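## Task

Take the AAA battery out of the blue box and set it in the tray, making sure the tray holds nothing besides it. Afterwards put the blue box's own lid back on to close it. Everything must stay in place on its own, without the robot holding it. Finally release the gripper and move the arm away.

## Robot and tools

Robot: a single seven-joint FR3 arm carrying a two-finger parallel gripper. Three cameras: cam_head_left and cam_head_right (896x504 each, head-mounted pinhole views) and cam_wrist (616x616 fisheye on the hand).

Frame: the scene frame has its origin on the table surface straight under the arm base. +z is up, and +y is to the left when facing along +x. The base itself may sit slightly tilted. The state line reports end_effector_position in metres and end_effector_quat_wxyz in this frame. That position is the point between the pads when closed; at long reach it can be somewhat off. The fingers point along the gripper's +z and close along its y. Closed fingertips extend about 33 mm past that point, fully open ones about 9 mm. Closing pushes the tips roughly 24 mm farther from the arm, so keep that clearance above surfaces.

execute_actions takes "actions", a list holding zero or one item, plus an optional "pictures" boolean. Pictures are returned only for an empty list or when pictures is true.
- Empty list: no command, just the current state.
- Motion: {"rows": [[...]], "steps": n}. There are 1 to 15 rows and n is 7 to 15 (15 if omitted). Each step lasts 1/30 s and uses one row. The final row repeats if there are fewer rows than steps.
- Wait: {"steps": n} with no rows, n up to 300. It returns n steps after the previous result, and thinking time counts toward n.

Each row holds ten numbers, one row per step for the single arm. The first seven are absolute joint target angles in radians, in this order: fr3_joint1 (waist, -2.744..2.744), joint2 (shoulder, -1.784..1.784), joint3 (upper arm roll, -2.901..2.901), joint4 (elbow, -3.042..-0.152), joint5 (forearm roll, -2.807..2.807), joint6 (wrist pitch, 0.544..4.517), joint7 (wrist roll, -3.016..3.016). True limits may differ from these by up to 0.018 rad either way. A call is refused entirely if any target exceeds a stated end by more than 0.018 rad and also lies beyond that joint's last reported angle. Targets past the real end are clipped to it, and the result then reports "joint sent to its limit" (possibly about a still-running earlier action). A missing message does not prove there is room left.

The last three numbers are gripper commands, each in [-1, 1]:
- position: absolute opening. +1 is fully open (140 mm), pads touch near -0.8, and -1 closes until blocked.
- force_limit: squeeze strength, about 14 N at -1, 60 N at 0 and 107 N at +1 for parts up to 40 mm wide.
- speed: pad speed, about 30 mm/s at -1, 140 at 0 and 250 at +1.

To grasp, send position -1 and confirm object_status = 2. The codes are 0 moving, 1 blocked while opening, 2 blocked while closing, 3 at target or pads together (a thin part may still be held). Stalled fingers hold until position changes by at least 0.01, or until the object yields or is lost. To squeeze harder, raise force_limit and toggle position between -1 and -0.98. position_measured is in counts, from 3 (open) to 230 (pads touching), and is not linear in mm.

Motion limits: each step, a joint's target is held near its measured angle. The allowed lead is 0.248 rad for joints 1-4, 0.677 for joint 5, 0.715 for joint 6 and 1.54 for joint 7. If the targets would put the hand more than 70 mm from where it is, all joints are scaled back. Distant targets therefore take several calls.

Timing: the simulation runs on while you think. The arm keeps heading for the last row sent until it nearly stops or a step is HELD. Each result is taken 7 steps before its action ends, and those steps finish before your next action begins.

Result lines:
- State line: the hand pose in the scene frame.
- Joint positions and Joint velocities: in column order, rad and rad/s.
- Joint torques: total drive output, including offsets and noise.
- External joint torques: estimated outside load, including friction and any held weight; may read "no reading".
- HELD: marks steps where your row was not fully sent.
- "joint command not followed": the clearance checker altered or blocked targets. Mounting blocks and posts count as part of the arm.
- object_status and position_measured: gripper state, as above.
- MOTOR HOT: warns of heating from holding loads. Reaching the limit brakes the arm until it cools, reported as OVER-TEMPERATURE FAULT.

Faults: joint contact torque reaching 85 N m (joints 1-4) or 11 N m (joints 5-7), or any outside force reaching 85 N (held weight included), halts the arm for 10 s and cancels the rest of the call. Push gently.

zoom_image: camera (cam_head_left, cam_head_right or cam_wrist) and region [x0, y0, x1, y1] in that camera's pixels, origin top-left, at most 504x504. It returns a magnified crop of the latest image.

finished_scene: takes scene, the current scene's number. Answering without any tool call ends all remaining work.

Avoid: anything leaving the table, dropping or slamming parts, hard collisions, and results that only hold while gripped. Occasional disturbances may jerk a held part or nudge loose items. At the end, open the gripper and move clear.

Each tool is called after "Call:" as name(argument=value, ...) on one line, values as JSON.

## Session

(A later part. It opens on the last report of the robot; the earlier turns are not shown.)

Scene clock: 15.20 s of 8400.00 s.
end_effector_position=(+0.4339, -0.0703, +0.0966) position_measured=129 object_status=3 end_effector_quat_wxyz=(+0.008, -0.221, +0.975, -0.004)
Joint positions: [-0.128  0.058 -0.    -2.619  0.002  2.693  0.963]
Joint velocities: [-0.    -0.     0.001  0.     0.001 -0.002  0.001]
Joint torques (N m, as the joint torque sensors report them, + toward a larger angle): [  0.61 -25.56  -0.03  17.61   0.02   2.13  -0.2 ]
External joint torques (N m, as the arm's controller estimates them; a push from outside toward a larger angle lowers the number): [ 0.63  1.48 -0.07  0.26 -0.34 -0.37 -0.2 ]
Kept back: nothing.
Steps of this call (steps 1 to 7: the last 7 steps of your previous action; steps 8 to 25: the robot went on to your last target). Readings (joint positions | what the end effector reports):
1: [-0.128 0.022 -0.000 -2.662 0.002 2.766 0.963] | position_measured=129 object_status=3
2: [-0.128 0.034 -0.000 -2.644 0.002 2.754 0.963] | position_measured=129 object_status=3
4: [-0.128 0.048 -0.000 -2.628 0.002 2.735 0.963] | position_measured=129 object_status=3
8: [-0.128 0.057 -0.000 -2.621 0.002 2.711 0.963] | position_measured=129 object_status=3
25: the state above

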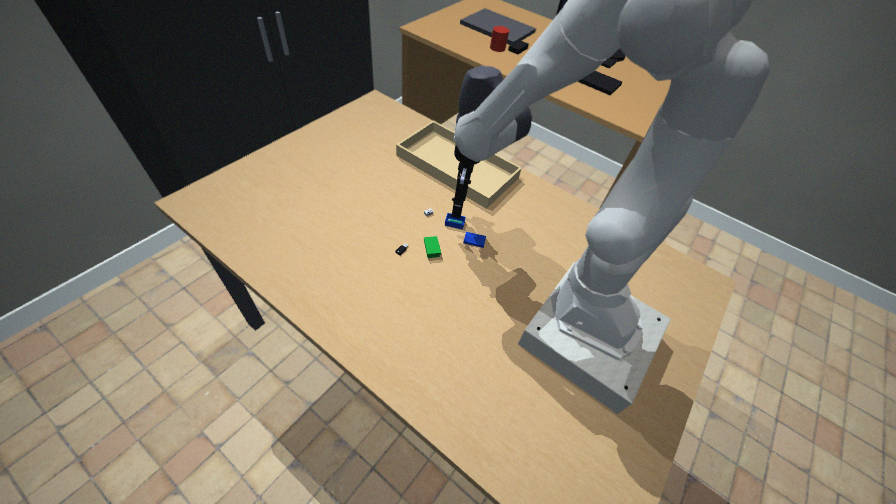

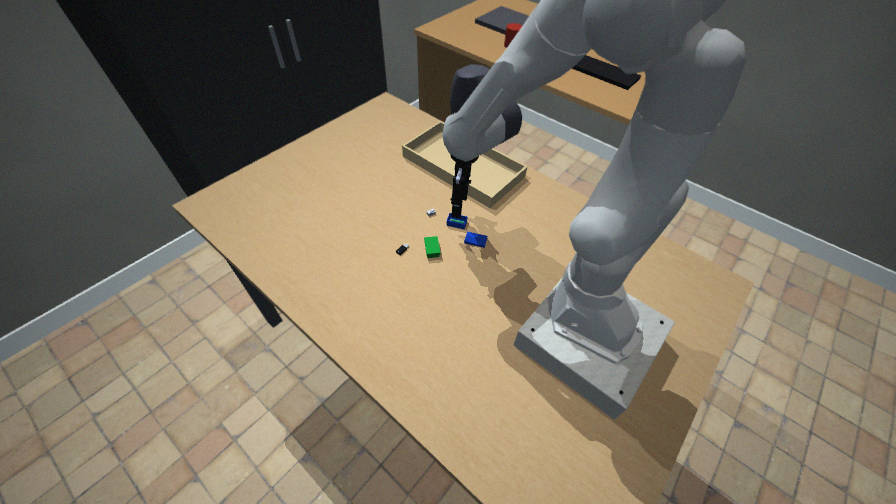

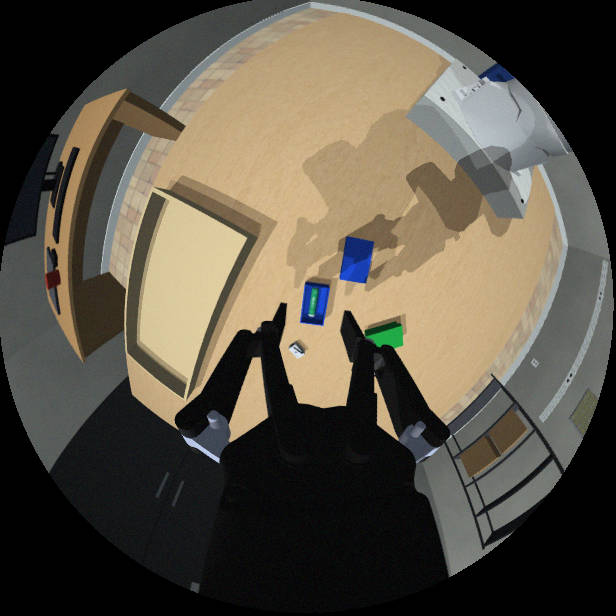

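Call:
execute_actions(actions=[{"rows":[[-0.128,0.1,0,-2.619,0,2.74,0.96,0,-0.2,0],[-0.128,0.125,0,-2.619,0,2.77,0.96,0,-0.2,0],[-0.128,0.15,0,-2.618,0,2.8,0.96,0,-0.2,0],[-0.128,0.17,0,-2.617,0,2.815,0.96,0,-0.2,0],[-0.128,0.185,0,-2.616,0,2.83,0.96,0,-0.2,0],[-0.128,0.2,0,-2.615,0,2.84,0.96,0,-0.2,0],[-0.128,0.21,0,-2.614,0,2.84,0.96,0,-0.2,0],[-0.128,0.218,0,-2.613,0,2.84,0.96,0,-0.2,0]],"steps":15}])

Call:
execute_actions(actions=[{"steps":15}])

Call:
execute_actions(actions=[{"rows":[[-0.128,0.218,0,-2.613,0,2.84,0.96,-1,-0.2,0]],"steps":15}])

Call:
execute_actions(actions=[{"steps":10}])

Call:
execute_actions(actions=[{"rows":[[-0.128,0.195,0,-2.613,0,2.825,0.96,-1,-0.2,0],[-0.128,0.195,0,-2.613,0,2.825,0.96,-1,-0.2,0],[-0.128,0.195,0,-2.613,0,2.825,0.96,-1,-0.2,0],[-0.128,0.195,0,-2.613,0,2.825,1.42,-1,-0.2,0]],"steps":15}])

Call:
execute_actions(actions=[{"steps":20}], pictures=true)

Scene clock: 17.33 s of 8400.00 s.
end_effector_position=(+0.4230, -0.0687, +0.0487) position_measured=129 object_status=3 end_effector_quat_wxyz=(-0.006, -0.221, +0.975, +0.001)
Joint positions: [-0.128  0.191 -0.    -2.616  0.002  2.792  0.963]
Joint velocities: [-0.001  0.4   -0.    -0.     0.     0.258  0.001]
Joint torques (N m, as the joint torque sensors report them, + toward a larger angle): [  0.2  -31.91   0.39  15.66   0.01   3.39  -0.23]
External joint torques (N m, as the arm's controller estimates them; a push from outside toward a larger angle lowers the number): [ 0.27  1.84  0.28 -1.05 -0.24  0.6  -0.23]
Steps of this call (steps 1 to 15: the robot went on to your last target; steps 16 to 56: nothing new was sent; steps 57 to 64: the first 8 steps of this action). Readings (joint positions | what the end effector reports):
57: [-0.128 0.063 -0.000 -2.618 0.002 2.699 0.963] | position_measured=129 object_status=3
58: [-0.128 0.077 -0.000 -2.616 0.002 2.712 0.963] | position_measured=129 object_status=3
60: [-0.128 0.117 -0.000 -2.615 0.002 2.742 0.963] | position_measured=129 object_status=3
64: the state above

Scene clock: 17.83 s of 8400.00 s.
end_effector_position=(+0.4279, -0.0696, +0.0416) position_measured=129 object_status=3 end_effector_quat_wxyz=(+0.002, -0.221, +0.975, -0.002)
Joint positions: [-0.128  0.217 -0.    -2.615  0.002  2.835  0.963]
Joint velocities: [-0.    -0.001 -0.001  0.    -0.     0.014  0.001]
Joint torques (N m, as the joint torque sensors report them, + toward a larger angle): [ -0.01 -28.31   0.25  14.88  -0.05   2.8   -0.2 ]
External joint torques (N m, as the arm's controller estimates them; a push from outside toward a larger angle lowers the number): [ 0.15  1.22  0.2   0.32 -0.3   0.34 -0.2 ]
Kept back: nothing.
Steps of this call (steps 1 to 7: the last 7 steps of your previous action; steps 8 to 15: the robot went on to your last target). Readings (joint positions | what the end effector reports):
1: [-0.128 0.202 -0.000 -2.616 0.002 2.799 0.963] | position_measured=129 object_status=3
2: [-0.128 0.209 -0.000 -2.616 0.002 2.806 0.963] | position_measured=129 object_status=3
4: [-0.128 0.215 -0.000 -2.616 0.002 2.815 0.963] | position_measured=129 object_status=3
8: [-0.128 0.217 -0.000 -2.615 0.002 2.827 0.963] | position_measured=129 object_status=3
15: the state above

Scene clock: 18.10 s of 8400.00 s.
end_effector_position=(+0.4290, -0.0697, +0.0421) position_measured=179 object_status=0 end_effector_quat_wxyz=(+0.004, -0.221, +0.975, -0.003)
Joint positions: [-0.128  0.216 -0.    -2.614  0.002  2.837  0.963]
Joint velocities: [ 0.     0.    -0.     0.008  0.001  0.009 -0.001]
Joint torques (N m, as the joint torque sensors report them, + toward a larger angle): [  0.69 -27.36  -0.51  13.47  -0.04   2.83  -0.24]
External joint torques (N m, as the arm's controller estimates them; a push from outside toward a larger angle lowers the number): [ 0.8   1.74 -0.6  -0.76 -0.29  0.45 -0.24]
Steps of this call (steps 1 to 8: the first 8 steps of this action). Readings (joint positions | what the end effector reports):
1: [-0.128 0.217 -0.000 -2.615 0.002 2.836 0.963] | position_measured=129 object_status=0
2: [-0.128 0.217 -0.000 -2.615 0.002 2.836 0.963] | position_measured=134 object_status=0
4: [-0.128 0.217 -0.000 -2.615 0.002 2.836 0.963] | position_measured=149 object_status=0
8: the state above

Scene clock: 18.43 s of 8400.00 s.
end_effector_position=(+0.4290, -0.0697, +0.0420) position_measured=182 object_status=2 end_effector_quat_wxyz=(+0.004, -0.221, +0.975, -0.003)
Joint positions: [-0.128  0.216 -0.    -2.614  0.002  2.837  0.963]
Joint velocities: [-0.001  0.001  0.002 -0.001  0.001  0.     0.   ]
Joint torques (N m, as the joint torque sensors report them, + toward a larger angle): [  0.75 -28.35  -0.22  14.35  -0.06   2.89  -0.27]
External joint torques (N m, as the arm's controller estimates them; a push from outside toward a larger angle lowers the number): [ 0.82  1.14 -0.35 -0.21 -0.31  0.43 -0.27]
Kept back: nothing.
Steps of this call (steps 1 to 7: the last 7 steps of your previous action; steps 8 to 10: the robot went on to your last target). Readings (joint positions | what the end effector reports):
1: [-0.128 0.216 -0.000 -2.614 0.002 2.837 0.963] | position_measured=182 object_status=0
2: [-0.128 0.216 -0.000 -2.614 0.002 2.837 0.963] | position_measured=182 object_status=0
4: [-0.128 0.216 -0.000 -2.614 0.002 2.837 0.963] | position_measured=182 object_status=0
8: [-0.128 0.216 -0.000 -2.614 0.002 2.837 0.963] | position_measured=182 object_status=2
10: the state above

Scene clock: 18.70 s of 8400.00 s.
end_effector_position=(+0.4340, -0.0705, +0.0501) position_measured=182 object_status=2 end_effector_quat_wxyz=(+0.010, -0.130, +0.991, -0.004)
Joint positions: [-0.128  0.197 -0.    -2.614  0.002  2.83   1.148]
Joint velocities: [ 0.001 -0.002 -0.    -0.     0.001 -0.014  0.89 ]
Joint torques (N m, as the joint torque sensors report them, + toward a larger angle): [  1.08 -29.54   0.26  14.57  -0.19   2.18   0.26]
External joint torques (N m, as the arm's controller estimates them; a push from outside toward a larger angle lowers the number): [ 1.21 -0.62  0.2  -0.17 -0.46 -0.27  0.27]
Steps of this call (steps 1 to 8: the first 8 steps of this action). Readings (joint positions | what the end effector reports):
1: [-0.128 0.214 -0.000 -2.615 0.002 2.835 0.963] | position_measured=182 object_status=2
2: [-0.128 0.209 -0.000 -2.615 0.002 2.834 0.963] | position_measured=182 object_status=2
4: [-0.128 0.201 -0.000 -2.614 0.002 2.832 1.000] | position_measured=182 object_status=2
8: the state above

Scene clock: 19.37 s of 8400.00 s.
end_effector_position=(+0.4332, -0.0704, +0.0499) position_measured=182 object_status=2 end_effector_quat_wxyz=(+0.009, -0.011, +1.000, -0.003)
Joint positions: [-0.128  0.197 -0.    -2.614  0.002  2.827  1.387]
Joint velocities: [-0.001 -0.     0.     0.    -0.001 -0.001  0.1  ]
Joint torques (N m, as the joint torque sensors report them, + toward a larger angle): [  0.47 -30.2    0.45  14.78  -0.08   2.16   0.07]
External joint torques (N m, as the arm's controller estimates them; a push from outside toward a larger angle lowers the number): [ 0.65 -1.05  0.43 -0.1  -0.36 -0.29  0.07]
Kept back: nothing.
Steps of this call (steps 1 to 7: the last 7 steps of your previous action; steps 8 to 20: the robot went on to your last target). Readings (joint positions | what the end effector reports):
1: [-0.128 0.197 -0.000 -2.614 0.002 2.829 1.176] | position_measured=182 object_status=2
2: [-0.128 0.197 -0.000 -2.614 0.002 2.829 1.201] | position_measured=182 object_status=2
4: [-0.128 0.197 -0.000 -2.614 0.002 2.829 1.243] | position_measured=182 object_status=2
8: [-0.128 0.197 -0.000 -2.614 0.002 2.828 1.305] | position_measured=182 object_status=2
20: the state above

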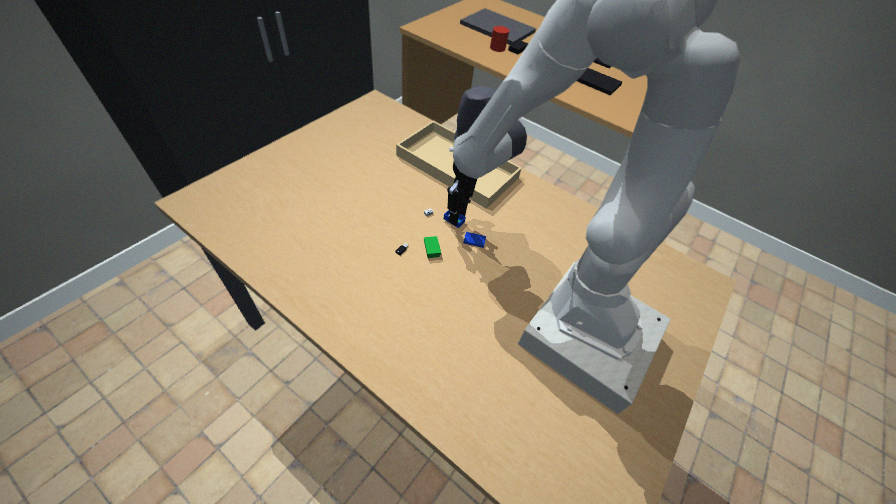

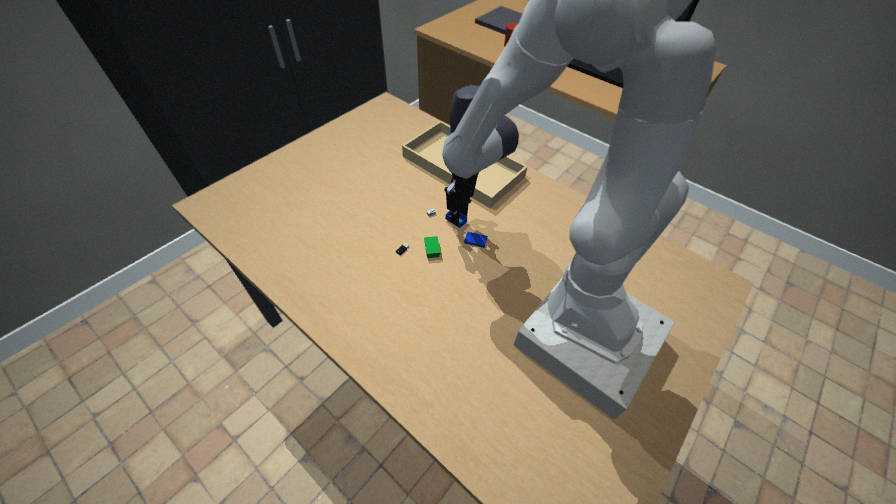

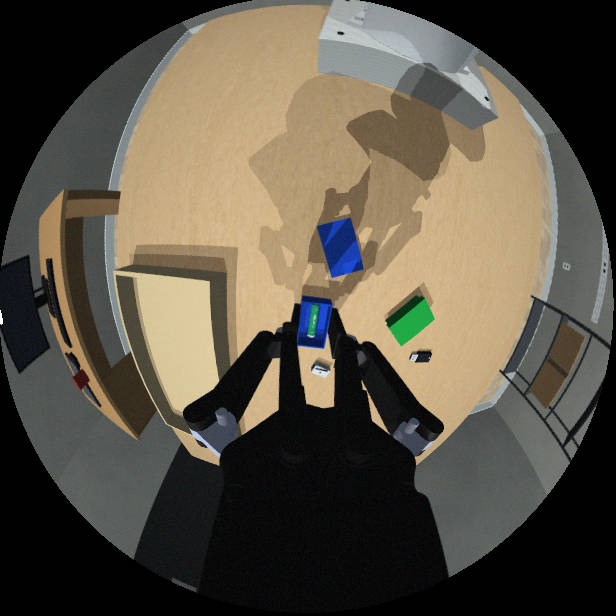

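Call:
execute_actions(actions=[{"rows":[[-0.128,0.207,0,-2.613,0,2.835,1.42,-1,-0.2,0],[-0.128,0.216,0,-2.613,0,2.838,1.42,-1,-0.2,0]],"steps":15}])

Call:
execute_actions(actions=[{"rows":[[-0.128,0.216,0,-2.613,0,2.838,1.42,0,-0.2,0.3]],"steps":15}])

Call:
execute_actions(actions=[{"rows":[[-0.128,0.15,0,-2.613,0,2.78,1.42,0,-0.2,0.3],[-0.128,0.05,0,-2.6,0,2.68,1.42,0,-0.2,0.3],[-0.128,-0.02,0,-2.55,0,2.55,1.42,0,-0.2,0.3]],"steps":15}])

Call:
execute_actions(actions=[{"rows":[[-0.128,0.05,0,-2.4,0,2.35,1.42,0,-0.2,0.3],[-0.128,0.05,0,-2.4,0,2.35,1.42,0,-0.2,0.3],[-0.128,0.05,0,-2.4,0,2.35,1.42,0,-0.2,0.3],[-0.128,0.05,0,-2.4,0,2.35,1.42,0,-0.2,0.3],[-0.128,0.15,0,-2.25,0,2.15,1.42,0,-0.2,0.3],[-0.128,0.15,0,-2.25,0,2.15,1.42,0,-0.2,0.3],[-0.128,0.15,0,-2.25,0,2.15,1.42,0,-0.2,0.3],[-0.128,0.15,0,-2.25,0,2.15,1.42,0,-0.2,0.3],[-0.128,0.25,0,-2.1,0,1.95,1.42,0,-0.2,0.3]],"steps":15}])

Call:
execute_actions(actions=[{"steps":25}])

Call:
execute_actions(actions=[{"rows":[[-0.128,0.4,0,-1.95,0,1.86,1.42,0,-0.2,0.3]],"steps":15}])

Call:
execute_actions(actions=[{"steps":25}], pictures=true)

Scene clock: 20.87 s of 8400.00 s.
end_effector_position=(+0.4291, -0.0697, +0.0428) position_measured=182 object_status=2 end_effector_quat_wxyz=(+0.004, +0.004, +1.000, -0.002)
Joint positions: [-0.128  0.214 -0.    -2.613  0.002  2.833  1.416]
Joint velocities: [ 0.     0.007 -0.001 -0.002  0.002  0.011  0.001]
Joint torques (N m, as the joint torque sensors report them, + toward a larger angle): [  0.66 -27.72   0.21  13.95  -0.04   2.86   0.14]
External joint torques (N m, as the arm's controller estimates them; a push from outside toward a larger angle lowers the number): [ 0.8   2.12  0.14 -0.87 -0.3   0.38  0.14]
Steps of this call (steps 1 to 30: the robot went on to your last target; steps 31 to 37: nothing new was sent; steps 38 to 45: the first 8 steps of this action). Readings (joint positions | what the end effector reports):
38: [-0.128 0.198 -0.000 -2.614 0.002 2.828 1.416] | position_measured=182 object_status=2
39: [-0.128 0.201 -0.000 -2.613 0.002 2.830 1.416] | position_measured=182 object_status=2
41: [-0.128 0.209 -0.000 -2.613 0.002 2.832 1.416] | position_measured=182 object_status=2
45: the state above

Scene clock: 21.37 s of 8400.00 s.
end_effector_position=(+0.4297, -0.0698, +0.0430) position_measured=129 object_status=0 end_effector_quat_wxyz=(+0.005, +0.004, +1.000, -0.002)
Joint positions: [-0.128  0.215 -0.    -2.613  0.002  2.835  1.417]
Joint velocities: [-0.001 -0.    -0.     0.     0.     0.     0.   ]
Joint torques (N m, as the joint torque sensors report them, + toward a larger angle): [  0.1  -28.34   0.18  13.31   0.     2.96   0.1 ]
External joint torques (N m, as the arm's controller estimates them; a push from outside toward a larger angle lowers the number): [ 0.25  1.14  0.13 -1.27 -0.26  0.52  0.1 ]
Steps of this call (steps 1 to 7: the last 7 steps of your previous action; steps 8 to 15: the first 8 steps of this action). Readings (joint positions | what the end effector reports):
8: [-0.128 0.215 -0.000 -2.613 0.002 2.835 1.417] | position_measured=182 object_status=0
9: [-0.128 0.215 -0.000 -2.613 0.002 2.835 1.417] | position_measured=182 object_status=0
11: [-0.128 0.215 -0.000 -2.613 0.002 2.835 1.417] | position_measured=156 object_status=0
15: the state above

Scene clock: 21.87 s of 8400.00 s.
end_effector_position=(+0.4793, -0.0775, +0.1504) position_measured=129 object_status=3 end_effector_quat_wxyz=(+0.053, +0.004, +0.999, -0.009)
Joint positions: [-0.128 -0.013 -0.    -2.549  0.002  2.64   1.417]
Joint velocities: [ 0.    -0.298  0.001  0.119 -0.    -0.464 -0.   ]
Joint torques (N m, as the joint torque sensors report them, + toward a larger angle): [  0.2  -15.7   -0.43  12.35   0.11   0.76   0.05]
External joint torques (N m, as the arm's controller estimates them; a push from outside toward a larger angle lowers the number): [ 0.24 -1.16 -0.36  1.34 -0.3  -0.38  0.05]
Steps of this call (steps 1 to 7: the last 7 steps of your previous action; steps 8 to 15: the first 8 steps of this action). Readings (joint positions | what the end effector reports):
8: [-0.128 0.207 -0.000 -2.615 0.002 2.827 1.417] | position_measured=129 object_status=3
9: [-0.128 0.179 -0.000 -2.618 0.002 2.801 1.417] | position_measured=129 object_status=3
11: [-0.128 0.095 -0.000 -2.596 0.002 2.731 1.417] | position_measured=129 object_status=3
15: the state above

Scene clock: 22.37 s of 8400.00 s.
end_effector_position=(+0.4836, -0.0779, +0.1559) position_measured=129 object_status=3 end_effector_quat_wxyz=(-0.055, +0.004, +0.998, +0.008)
Joint positions: [-0.128  0.123 -0.    -2.287  0.001  2.297  1.417]
Joint velocities: [ 0.     0.349 -0.     0.494 -0.001 -0.846 -0.   ]
Joint torques (N m, as the joint torque sensors report them, + toward a larger angle): [  0.81 -33.4   -0.01  18.2    0.39   1.21   0.18]
External joint torques (N m, as the arm's controller estimates them; a push from outside toward a larger angle lowers the number): [ 0.73  1.24 -0.23  0.93 -0.03 -0.44  0.17]
Steps of this call (steps 1 to 7: the last 7 steps of your previous action; steps 8 to 15: the first 8 steps of this action). Readings (joint positions | what the end effector reports):
8: [-0.128 -0.007 -0.000 -2.521 0.001 2.539 1.417] | position_measured=129 object_status=3
9: [-0.128 0.015 -0.000 -2.480 0.001 2.506 1.417] | position_measured=129 object_status=3
11: [-0.128 0.034 -0.000 -2.433 0.001 2.457 1.417] | position_measured=129 object_status=3
15: the state above

Scene clock: 23.20 s of 8400.00 s.
end_effector_position=(+0.4415, -0.0710, +0.1564) position_measured=129 object_status=3 end_effector_quat_wxyz=(-0.193, +0.004, +0.981, +0.030)
Joint positions: [-0.128  0.248  0.    -2.102  0.001  1.955  1.417]
Joint velocities: [-0.     0.001  0.     0.     0.    -0.015 -0.   ]
Joint torques (N m, as the joint torque sensors report them, + toward a larger angle): [  0.03 -35.11   0.02  20.58   0.51   0.92   0.18]
External joint torques (N m, as the arm's controller estimates them; a push from outside toward a larger angle lowers the number): [ 0.1   1.38 -0.15  0.03 -0.07 -0.4   0.16]
Kept back: nothing.
Steps of this call (steps 1 to 7: the last 7 steps of your previous action; steps 8 to 25: the robot went on to your last target). Readings (joint positions | what the end effector reports):
1: [-0.128 0.151 0.000 -2.243 0.001 2.239 1.417] | position_measured=129 object_status=3
2: [-0.128 0.185 0.000 -2.193 0.001 2.189 1.417] | position_measured=129 object_status=3
4: [-0.128 0.223 0.000 -2.139 0.001 2.114 1.417] | position_measured=129 object_status=3
8: [-0.128 0.246 0.000 -2.110 0.001 2.025 1.417] | position_measured=129 object_status=3
25: the state above

Scene clock: 23.47 s of 8400.00 s.
end_effector_position=(+0.4541, -0.0730, +0.1312) position_measured=129 object_status=3 end_effector_quat_wxyz=(-0.232, +0.004, +0.972, +0.036)
Joint positions: [-0.128  0.399  0.    -1.96   0.001  1.882  1.417]
Joint velocities: [-0.     0.07  -0.     0.073  0.    -0.128  0.   ]
Joint torques (N m, as the joint torque sensors report them, + toward a larger angle): [  0.11 -42.74  -0.24  20.3    0.48   1.04   0.13]
External joint torques (N m, as the arm's controller estimates them; a push from outside toward a larger angle lowers the number): [ 0.11  1.82 -0.63 -1.62 -0.12 -0.19  0.11]
Steps of this call (steps 1 to 8: the first 8 steps of this action). Readings (joint positions | what the end effector reports):
1: [-0.128 0.272 0.000 -2.068 0.001 1.937 1.417] | position_measured=129 object_status=3
2: [-0.128 0.311 0.000 -2.023 0.001 1.926 1.417] | position_measured=129 object_status=3
4: [-0.128 0.363 0.000 -1.981 0.001 1.908 1.417] | position_measured=129 object_status=3
8: the state above

Scene clock: 24.30 s of 8400.00 s.
end_effector_position=(+0.4519, -0.0726, +0.1340) position_measured=129 object_status=3 end_effector_quat_wxyz=(-0.238, +0.004, +0.970, +0.037)
Joint positions: [-0.128  0.4    0.    -1.952  0.001  1.863  1.417]
Joint velocities: [ 0.001  0.001 -0.     0.     0.001 -0.001 -0.   ]
Joint torques (N m, as the joint torque sensors report them, + toward a larger angle): [  0.   -39.92  -1.05  19.39   0.47   0.71   0.17]
External joint torques (N m, as the arm's controller estimates them; a push from outside toward a larger angle lowers the number): [ 0.07  0.68 -1.36 -0.71 -0.1  -0.28  0.16]
Kept back: nothing.
Steps of this call (steps 1 to 7: the last 7 steps of your previous action; steps 8 to 25: the robot went on to your last target). Readings (joint positions | what the end effector reports):
1: [-0.128 0.400 0.000 -1.958 0.001 1.879 1.417] | position_measured=129 object_status=3
2: [-0.128 0.400 0.000 -1.957 0.001 1.876 1.417] | position_measured=129 object_status=3
4: [-0.128 0.400 0.000 -1.954 0.001 1.871 1.417] | position_measured=129 object_status=3
8: [-0.128 0.400 0.000 -1.952 0.001 1.867 1.417] | position_measured=129 object_status=3
25: the state above

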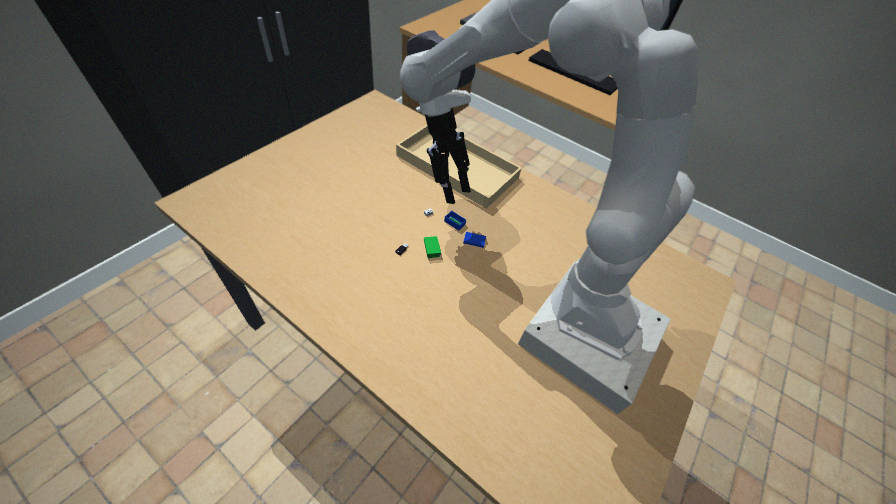

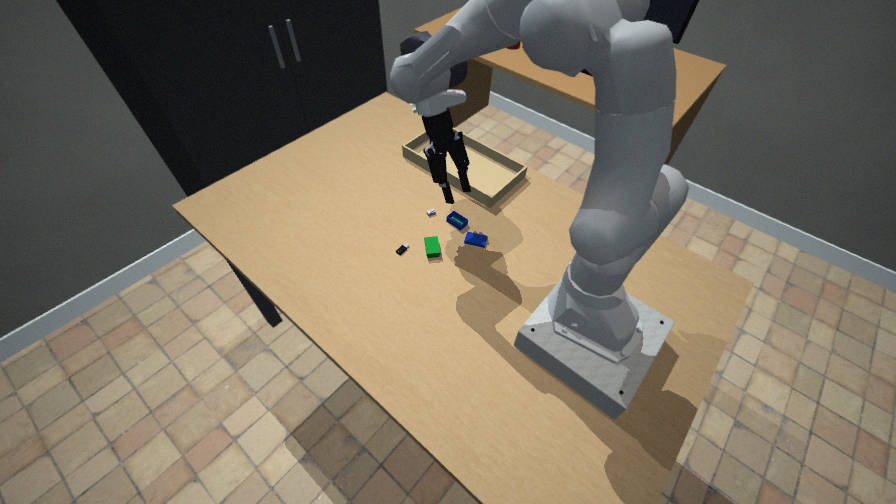

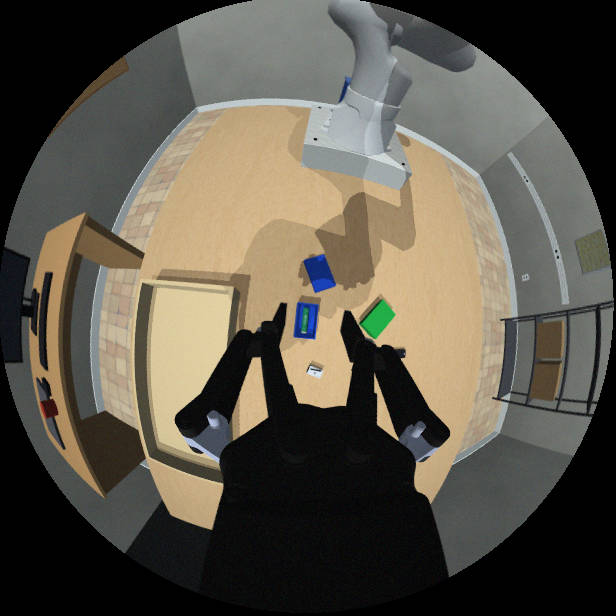

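Call:
execute_actions(actions=[{"rows":[[-0.128,0.45,0,-1.93,0,1.87,1.42,0,-0.2,0.3],[-0.128,0.49,0,-1.92,0,1.88,1.42,0,-0.2,0.3],[-0.128,0.52,0,-1.915,0,1.9,1.42,0,-0.2,0.3],[-0.128,0.545,0,-1.912,0,1.915,1.42,0,-0.2,0.3]],"steps":15}])

Call:
execute_actions(actions=[{"steps":25}], pictures=true)

Call:
zoom_image(camera="cam_head_left", region=[400,170,510,260])

Scene clock: 24.97 s of 8400.00 s.
end_effector_position=(+0.4383, -0.0706, +0.0751) position_measured=129 object_status=3 end_effector_quat_wxyz=(-0.274, +0.004, +0.961, +0.042)
Joint positions: [-0.128  0.542  0.    -1.918  0.001  1.897  1.417]
Joint velocities: [-0.     0.229 -0.001 -0.011 -0.001  0.071 -0.002]
Joint torques (N m, as the joint torque sensors report them, + toward a larger angle): [  1.1  -53.08  -0.17  21.39   0.43   1.76   0.11]
External joint torques (N m, as the arm's controller estimates them; a push from outside toward a larger angle lowers the number): [ 1.28  0.85 -0.57 -2.92 -0.15  0.42  0.08]
Steps of this call (steps 1 to 12: the robot went on to your last target; steps 13 to 20: the first 8 steps of this action). Readings (joint positions | what the end effector reports):
13: [-0.128 0.406 0.000 -1.946 0.001 1.863 1.417] | position_measured=129 object_status=3
14: [-0.128 0.422 0.000 -1.934 0.001 1.866 1.417] | position_measured=129 object_status=3
16: [-0.128 0.470 0.000 -1.918 0.001 1.880 1.417] | position_measured=129 object_status=3
20: the state above

Scene clock: 25.80 s of 8400.00 s.
end_effector_position=(+0.4443, -0.0715, +0.0727) position_measured=129 object_status=3 end_effector_quat_wxyz=(-0.266, +0.004, +0.963, +0.041)
Joint positions: [-0.128  0.546  0.    -1.914  0.001  1.912  1.417]
Joint velocities: [-0.     0.     0.001  0.     0.    -0.    -0.   ]
Joint torques (N m, as the joint torque sensors report them, + toward a larger angle): [  0.27 -43.33   0.12  18.56   0.41   1.26   0.22]
External joint torques (N m, as the arm's controller estimates them; a push from outside toward a larger angle lowers the number): [ 0.28 -0.22 -0.38 -0.08 -0.11  0.46  0.2 ]
Kept back: nothing.
Steps of this call (steps 1 to 7: the last 7 steps of your previous action; steps 8 to 25: the robot went on to your last target). Readings (joint positions | what the end effector reports):
1: [-0.128 0.547 0.000 -1.918 0.001 1.899 1.417] | position_measured=129 object_status=3
2: [-0.128 0.549 0.000 -1.918 0.001 1.901 1.417] | position_measured=129 object_status=3
4: [-0.128 0.549 0.000 -1.916 0.001 1.904 1.417] | position_measured=129 object_status=3
8: [-0.128 0.547 0.000 -1.914 0.001 1.909 1.417] | position_measured=129 object_status=3
25: the state above

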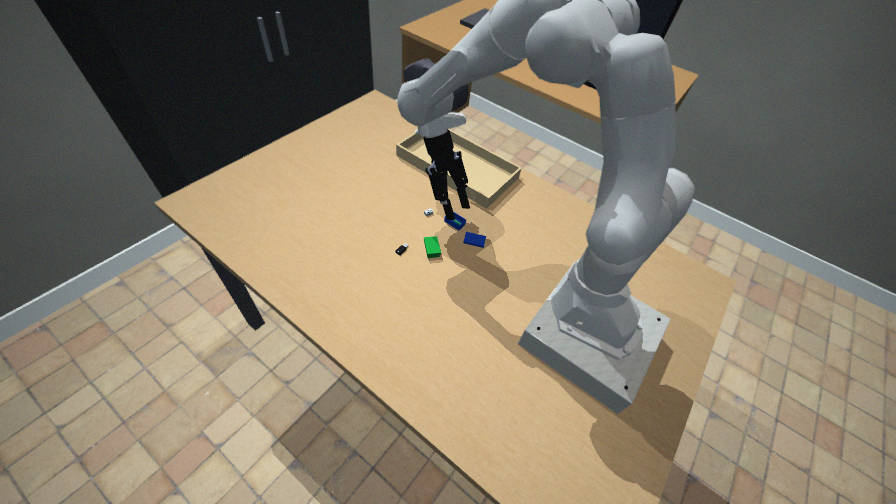

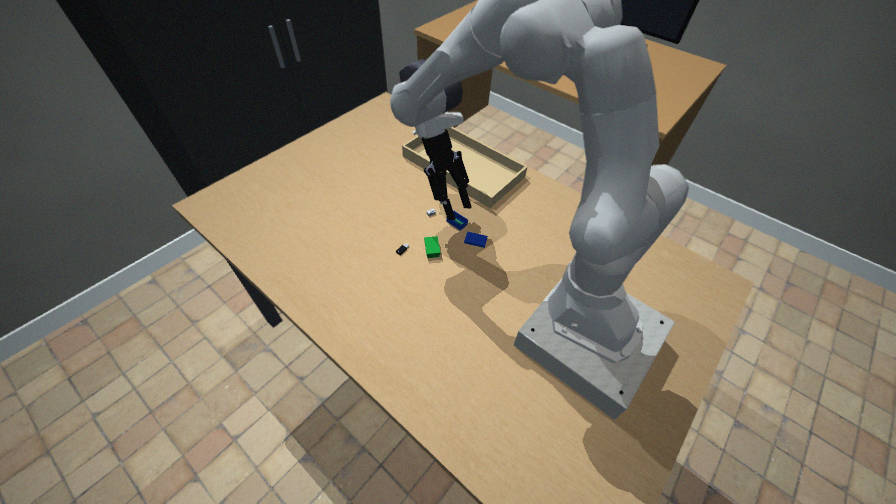

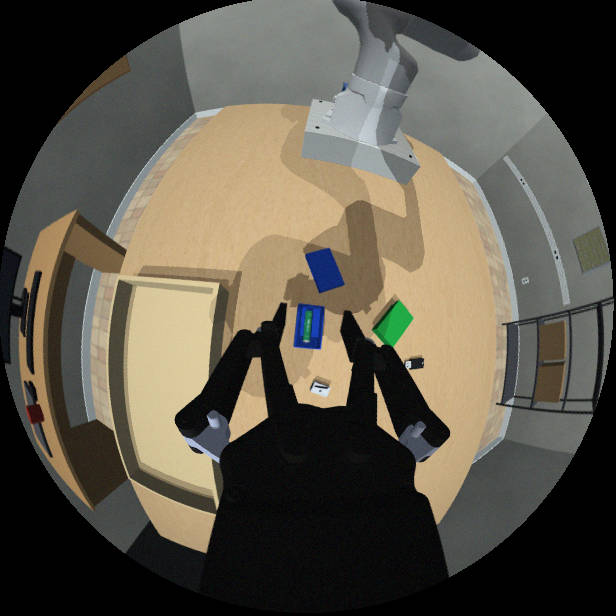

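Region (400, 170, 510, 260) of cam_head_left's 896x504 image, scaled by 4.582, with more detail than that image has; it fills the top 412 rows of this view, and the rest is white.

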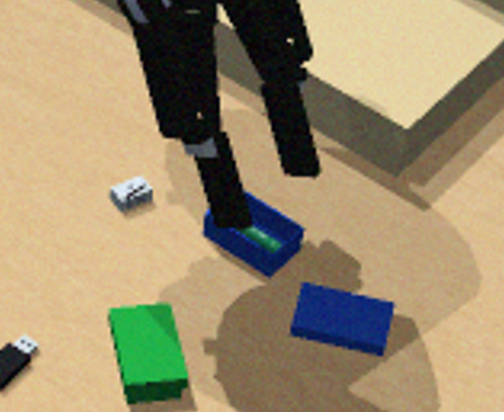

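Call:
execute_actions(actions=[{"rows":[[-0.128,0.56,0,-1.912,0,1.935,1.42,0,-0.2,0],[-0.128,0.57,0,-1.911,0,1.945,1.42,0,-0.2,0],[-0.128,0.58,0,-1.91,0,1.953,1.42,0,-0.2,0],[-0.128,0.59,0,-1.91,0,1.958,1.42,0,-0.2,0],[-0.128,0.598,0,-1.91,0,1.958,1.42,0,-0.2,0]],"steps":15}])

Call:
execute_actions(actions=[{"steps":20}], pictures=true)

Call:
zoom_image(camera="cam_head_left", region=[400,170,510,260])

Scene clock: 26.60 s of 8400.00 s.
end_effector_position=(+0.4396, -0.0708, +0.0490) position_measured=129 object_status=3 end_effector_quat_wxyz=(-0.272, +0.004, +0.961, +0.042)
Joint positions: [-0.128  0.594  0.    -1.911  0.001  1.944  1.417]
Joint velocities: [ 0.001  0.118 -0.    -0.013  0.     0.059  0.001]
Joint torques (N m, as the joint torque sensors report them, + toward a larger angle): [  0.05 -46.92  -0.63  18.68   0.41   1.33   0.11]
External joint torques (N m, as the arm's controller estimates them; a push from outside toward a larger angle lowers the number): [ 0.1   1.32 -1.14 -1.65 -0.1   0.33  0.09]
Steps of this call (steps 1 to 15: the robot went on to your last target; step 16: nothing new was sent; steps 17 to 24: the first 8 steps of this action). Readings (joint positions | what the end effector reports):
17: [-0.128 0.547 0.000 -1.913 0.001 1.915 1.417] | position_measured=129 object_status=3
18: [-0.128 0.551 0.000 -1.912 0.001 1.920 1.417] | position_measured=129 object_status=3
20: [-0.128 0.565 0.000 -1.910 0.001 1.931 1.417] | position_measured=129 object_status=3
24: the state above

Scene clock: 27.27 s of 8400.00 s.
end_effector_position=(+0.4412, -0.0711, +0.0459) position_measured=129 object_status=3 end_effector_quat_wxyz=(-0.269, +0.004, +0.962, +0.042)
Joint positions: [-0.128  0.599  0.    -1.911  0.001  1.955  1.417]
Joint velocities: [-0.     0.    -0.002 -0.001  0.     0.001 -0.   ]
Joint torques (N m, as the joint torque sensors report them, + toward a larger angle): [  0.7  -43.17  -0.03  17.63   0.41   1.16   0.13]
External joint torques (N m, as the arm's controller estimates them; a push from outside toward a larger angle lowers the number): [ 0.89  0.59 -0.4  -0.37 -0.06  0.39  0.11]
Kept back: nothing.
Steps of this call (steps 1 to 7: the last 7 steps of your previous action; steps 8 to 20: the robot went on to your last target). Readings (joint positions | what the end effector reports):
1: [-0.128 0.597 0.000 -1.911 0.001 1.946 1.417] | position_measured=129 object_status=3
2: [-0.128 0.598 0.000 -1.911 0.001 1.947 1.417] | position_measured=129 object_status=3
4: [-0.128 0.599 0.000 -1.911 0.001 1.950 1.417] | position_measured=129 object_status=3
8: [-0.128 0.599 0.000 -1.911 0.001 1.953 1.417] | position_measured=129 object_status=3
20: the state above

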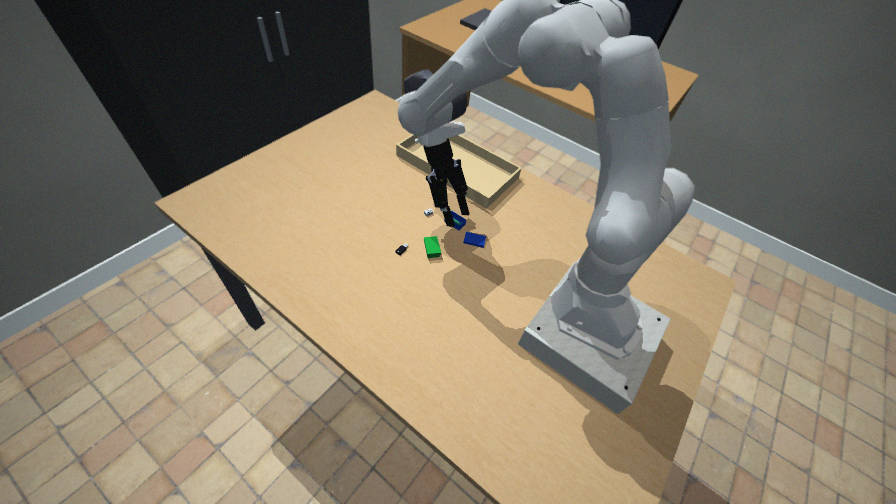

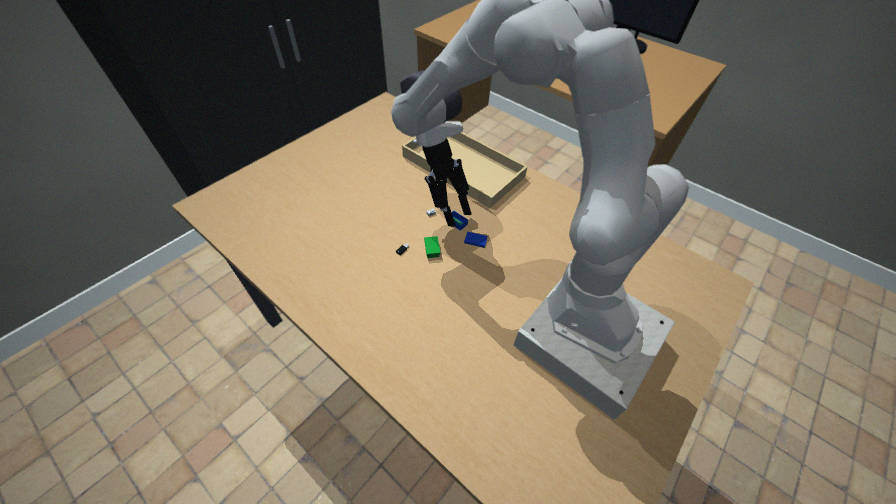

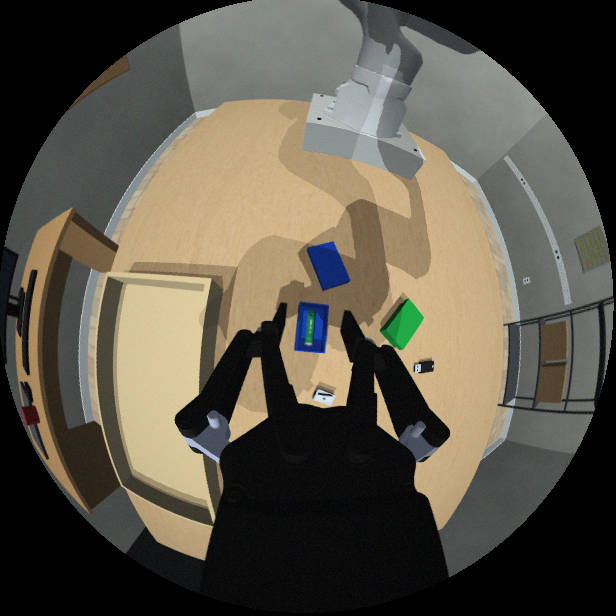

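Region (400, 170, 510, 260) of cam_head_left's 896x504 image, scaled by 4.582, with more detail than that image has; it fills the top 412 rows of this view, and the rest is white.

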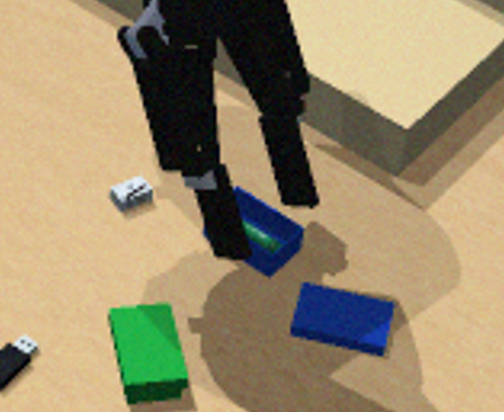

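Grip and lift.

Call:
execute_actions(actions=[{"rows":[[-0.128,0.598,0,-1.91,0,1.958,1.42,-1,0,0]],"steps":15}])

Call:
execute_actions(actions=[{"steps":10}])

Call:
execute_actions(actions=[{"rows":[[-0.128,0.57,0,-1.91,0,1.95,1.42,-1,0,0],[-0.128,0.5,0,-1.92,0,1.93,1.42,-1,0,0],[-0.128,0.4,0,-1.95,0,1.95,1.42,-1,0,0],[-0.128,0.3,0,-2.0,0,2.0,1.42,-1,0,0]],"steps":15}])

Call:
execute_actions(actions=[{"steps":15}], pictures=true)

Scene clock: 27.90 s of 8400.00 s.
end_effector_position=(+0.4416, -0.0712, +0.0462) position_measured=179 object_status=0 end_effector_quat_wxyz=(-0.269, +0.004, +0.962, +0.042)
Joint positions: [-0.128  0.598  0.    -1.911  0.001  1.955  1.417]
Joint velocities: [-0.001 -0.012 -0.001  0.003  0.     0.004  0.001]
Joint torques (N m, as the joint torque sensors report them, + toward a larger angle): [  0.9  -42.86  -0.39  18.42   0.46   1.17   0.02]
External joint torques (N m, as the arm's controller estimates them; a push from outside toward a larger angle lowers the number): [ 1.19  1.1  -0.67  0.47  0.    0.56  0.  ]
Steps of this call (steps 1 to 11: the robot went on to your last target; steps 12 to 19: the first 8 steps of this action). Readings (joint positions | what the end effector reports):
12: [-0.128 0.599 0.000 -1.911 0.001 1.955 1.417] | position_measured=129 object_status=0
13: [-0.128 0.599 0.000 -1.911 0.001 1.955 1.417] | position_measured=134 object_status=0
15: [-0.128 0.599 0.000 -1.911 0.001 1.956 1.417] | position_measured=149 object_status=0
19: the state above

Scene clock: 28.23 s of 8400.00 s.
end_effector_position=(+0.4417, -0.0712, +0.0462) position_measured=183 object_status=2 end_effector_quat_wxyz=(-0.269, +0.004, +0.962, +0.042)
Joint positions: [-0.128  0.598  0.    -1.911  0.001  1.956  1.417]
Joint velocities: [-0.    -0.     0.001 -0.    -0.001  0.     0.001]
Joint torques (N m, as the joint torque sensors report them, + toward a larger angle): [  0.28 -43.01   0.42  16.92   0.41   1.3    0.07]
External joint torques (N m, as the arm's controller estimates them; a push from outside toward a larger angle lowers the number): [ 0.44  0.94  0.01 -1.21 -0.07  0.51  0.05]
Kept back: nothing.
Steps of this call (steps 1 to 7: the last 7 steps of your previous action; steps 8 to 10: the robot went on to your last target). Readings (joint positions | what the end effector reports):
1: [-0.128 0.598 0.000 -1.911 0.001 1.956 1.417] | position_measured=182 object_status=0
2: [-0.128 0.598 0.000 -1.911 0.001 1.956 1.417] | position_measured=182 object_status=0
4: [-0.128 0.598 0.000 -1.911 0.001 1.956 1.417] | position_measured=183 object_status=0
8: [-0.128 0.598 0.000 -1.911 0.001 1.956 1.417] | position_measured=183 object_status=2
10: the state above

Scene clock: 28.50 s of 8400.00 s.
end_effector_position=(+0.4869, -0.0783, +0.1456) position_measured=183 object_status=2 end_effector_quat_wxyz=(-0.173, +0.004, +0.985, +0.026)
Joint positions: [-0.128  0.347  0.    -1.981  0.001  1.975  1.417]
Joint velocities: [-0.002 -0.922  0.001 -0.046  0.     0.175 -0.   ]
Joint torques (N m, as the joint torque sensors report them, + toward a larger angle): [  0.36 -22.67  -0.69  10.61   0.49   1.04   0.03]
External joint torques (N m, as the arm's controller estimates them; a push from outside toward a larger angle lowers the number): [ 0.67 -1.75 -0.67 -1.54 -0.02  0.53  0.03]
Steps of this call (steps 1 to 8: the first 8 steps of this action). Readings (joint positions | what the end effector reports):
1: [-0.128 0.596 0.000 -1.912 0.001 1.955 1.417] | position_measured=183 object_status=2
2: [-0.128 0.583 0.000 -1.918 0.001 1.951 1.417] | position_measured=183 object_status=2
4: [-0.128 0.514 0.000 -1.946 0.001 1.952 1.417] | position_measured=183 object_status=2
8: the state above

Scene clock: 29.00 s of 8400.00 s.
end_effector_position=(+0.4967, -0.0798, +0.1632) position_measured=183 object_status=2 end_effector_quat_wxyz=(-0.147, +0.004, +0.989, +0.022)
Joint positions: [-0.128  0.3    0.    -1.999  0.001  1.997  1.417]
Joint velocities: [ 0.    -0.001 -0.001  0.001  0.001  0.006 -0.001]
Joint torques (N m, as the joint torque sensors report them, + toward a larger angle): [  0.48 -38.65  -0.33  19.31   0.48   1.98   0.12]
External joint torques (N m, as the arm's controller estimates them; a push from outside toward a larger angle lowers the number): [ 0.72  0.26 -0.39 -2.03 -0.12  0.38  0.11]
Kept back: nothing.
Steps of this call (steps 1 to 7: the last 7 steps of your previous action; steps 8 to 15: the robot went on to your last target). Readings (joint positions | what the end effector reports):
1: [-0.128 0.322 0.000 -1.982 0.001 1.980 1.417] | position_measured=183 object_status=2
2: [-0.128 0.306 0.000 -1.982 0.001 1.985 1.417] | position_measured=183 object_status=2
4: [-0.128 0.293 0.000 -1.986 0.001 1.991 1.417] | position_measured=183 object_status=2
8: [-0.128 0.297 0.000 -1.996 0.001 1.995 1.417] | position_measured=183 object_status=2
15: the state above

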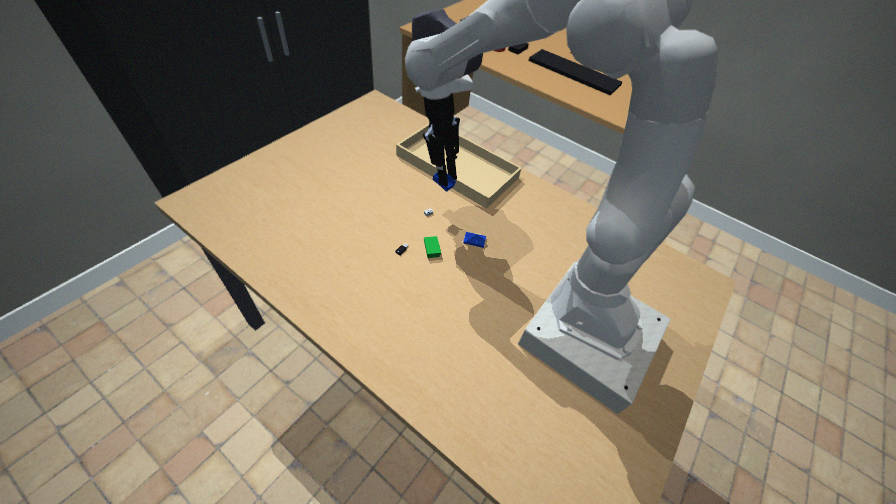

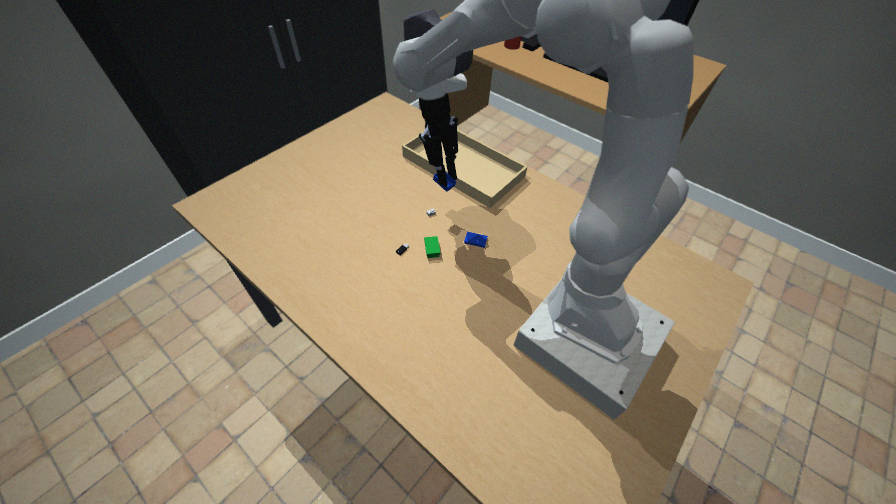

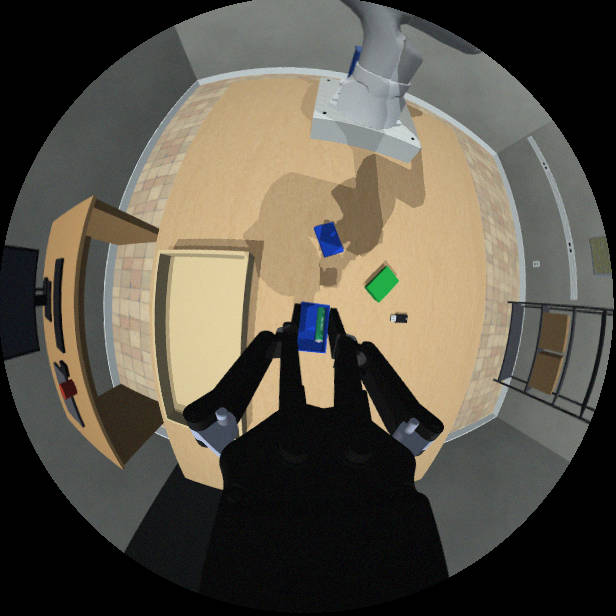

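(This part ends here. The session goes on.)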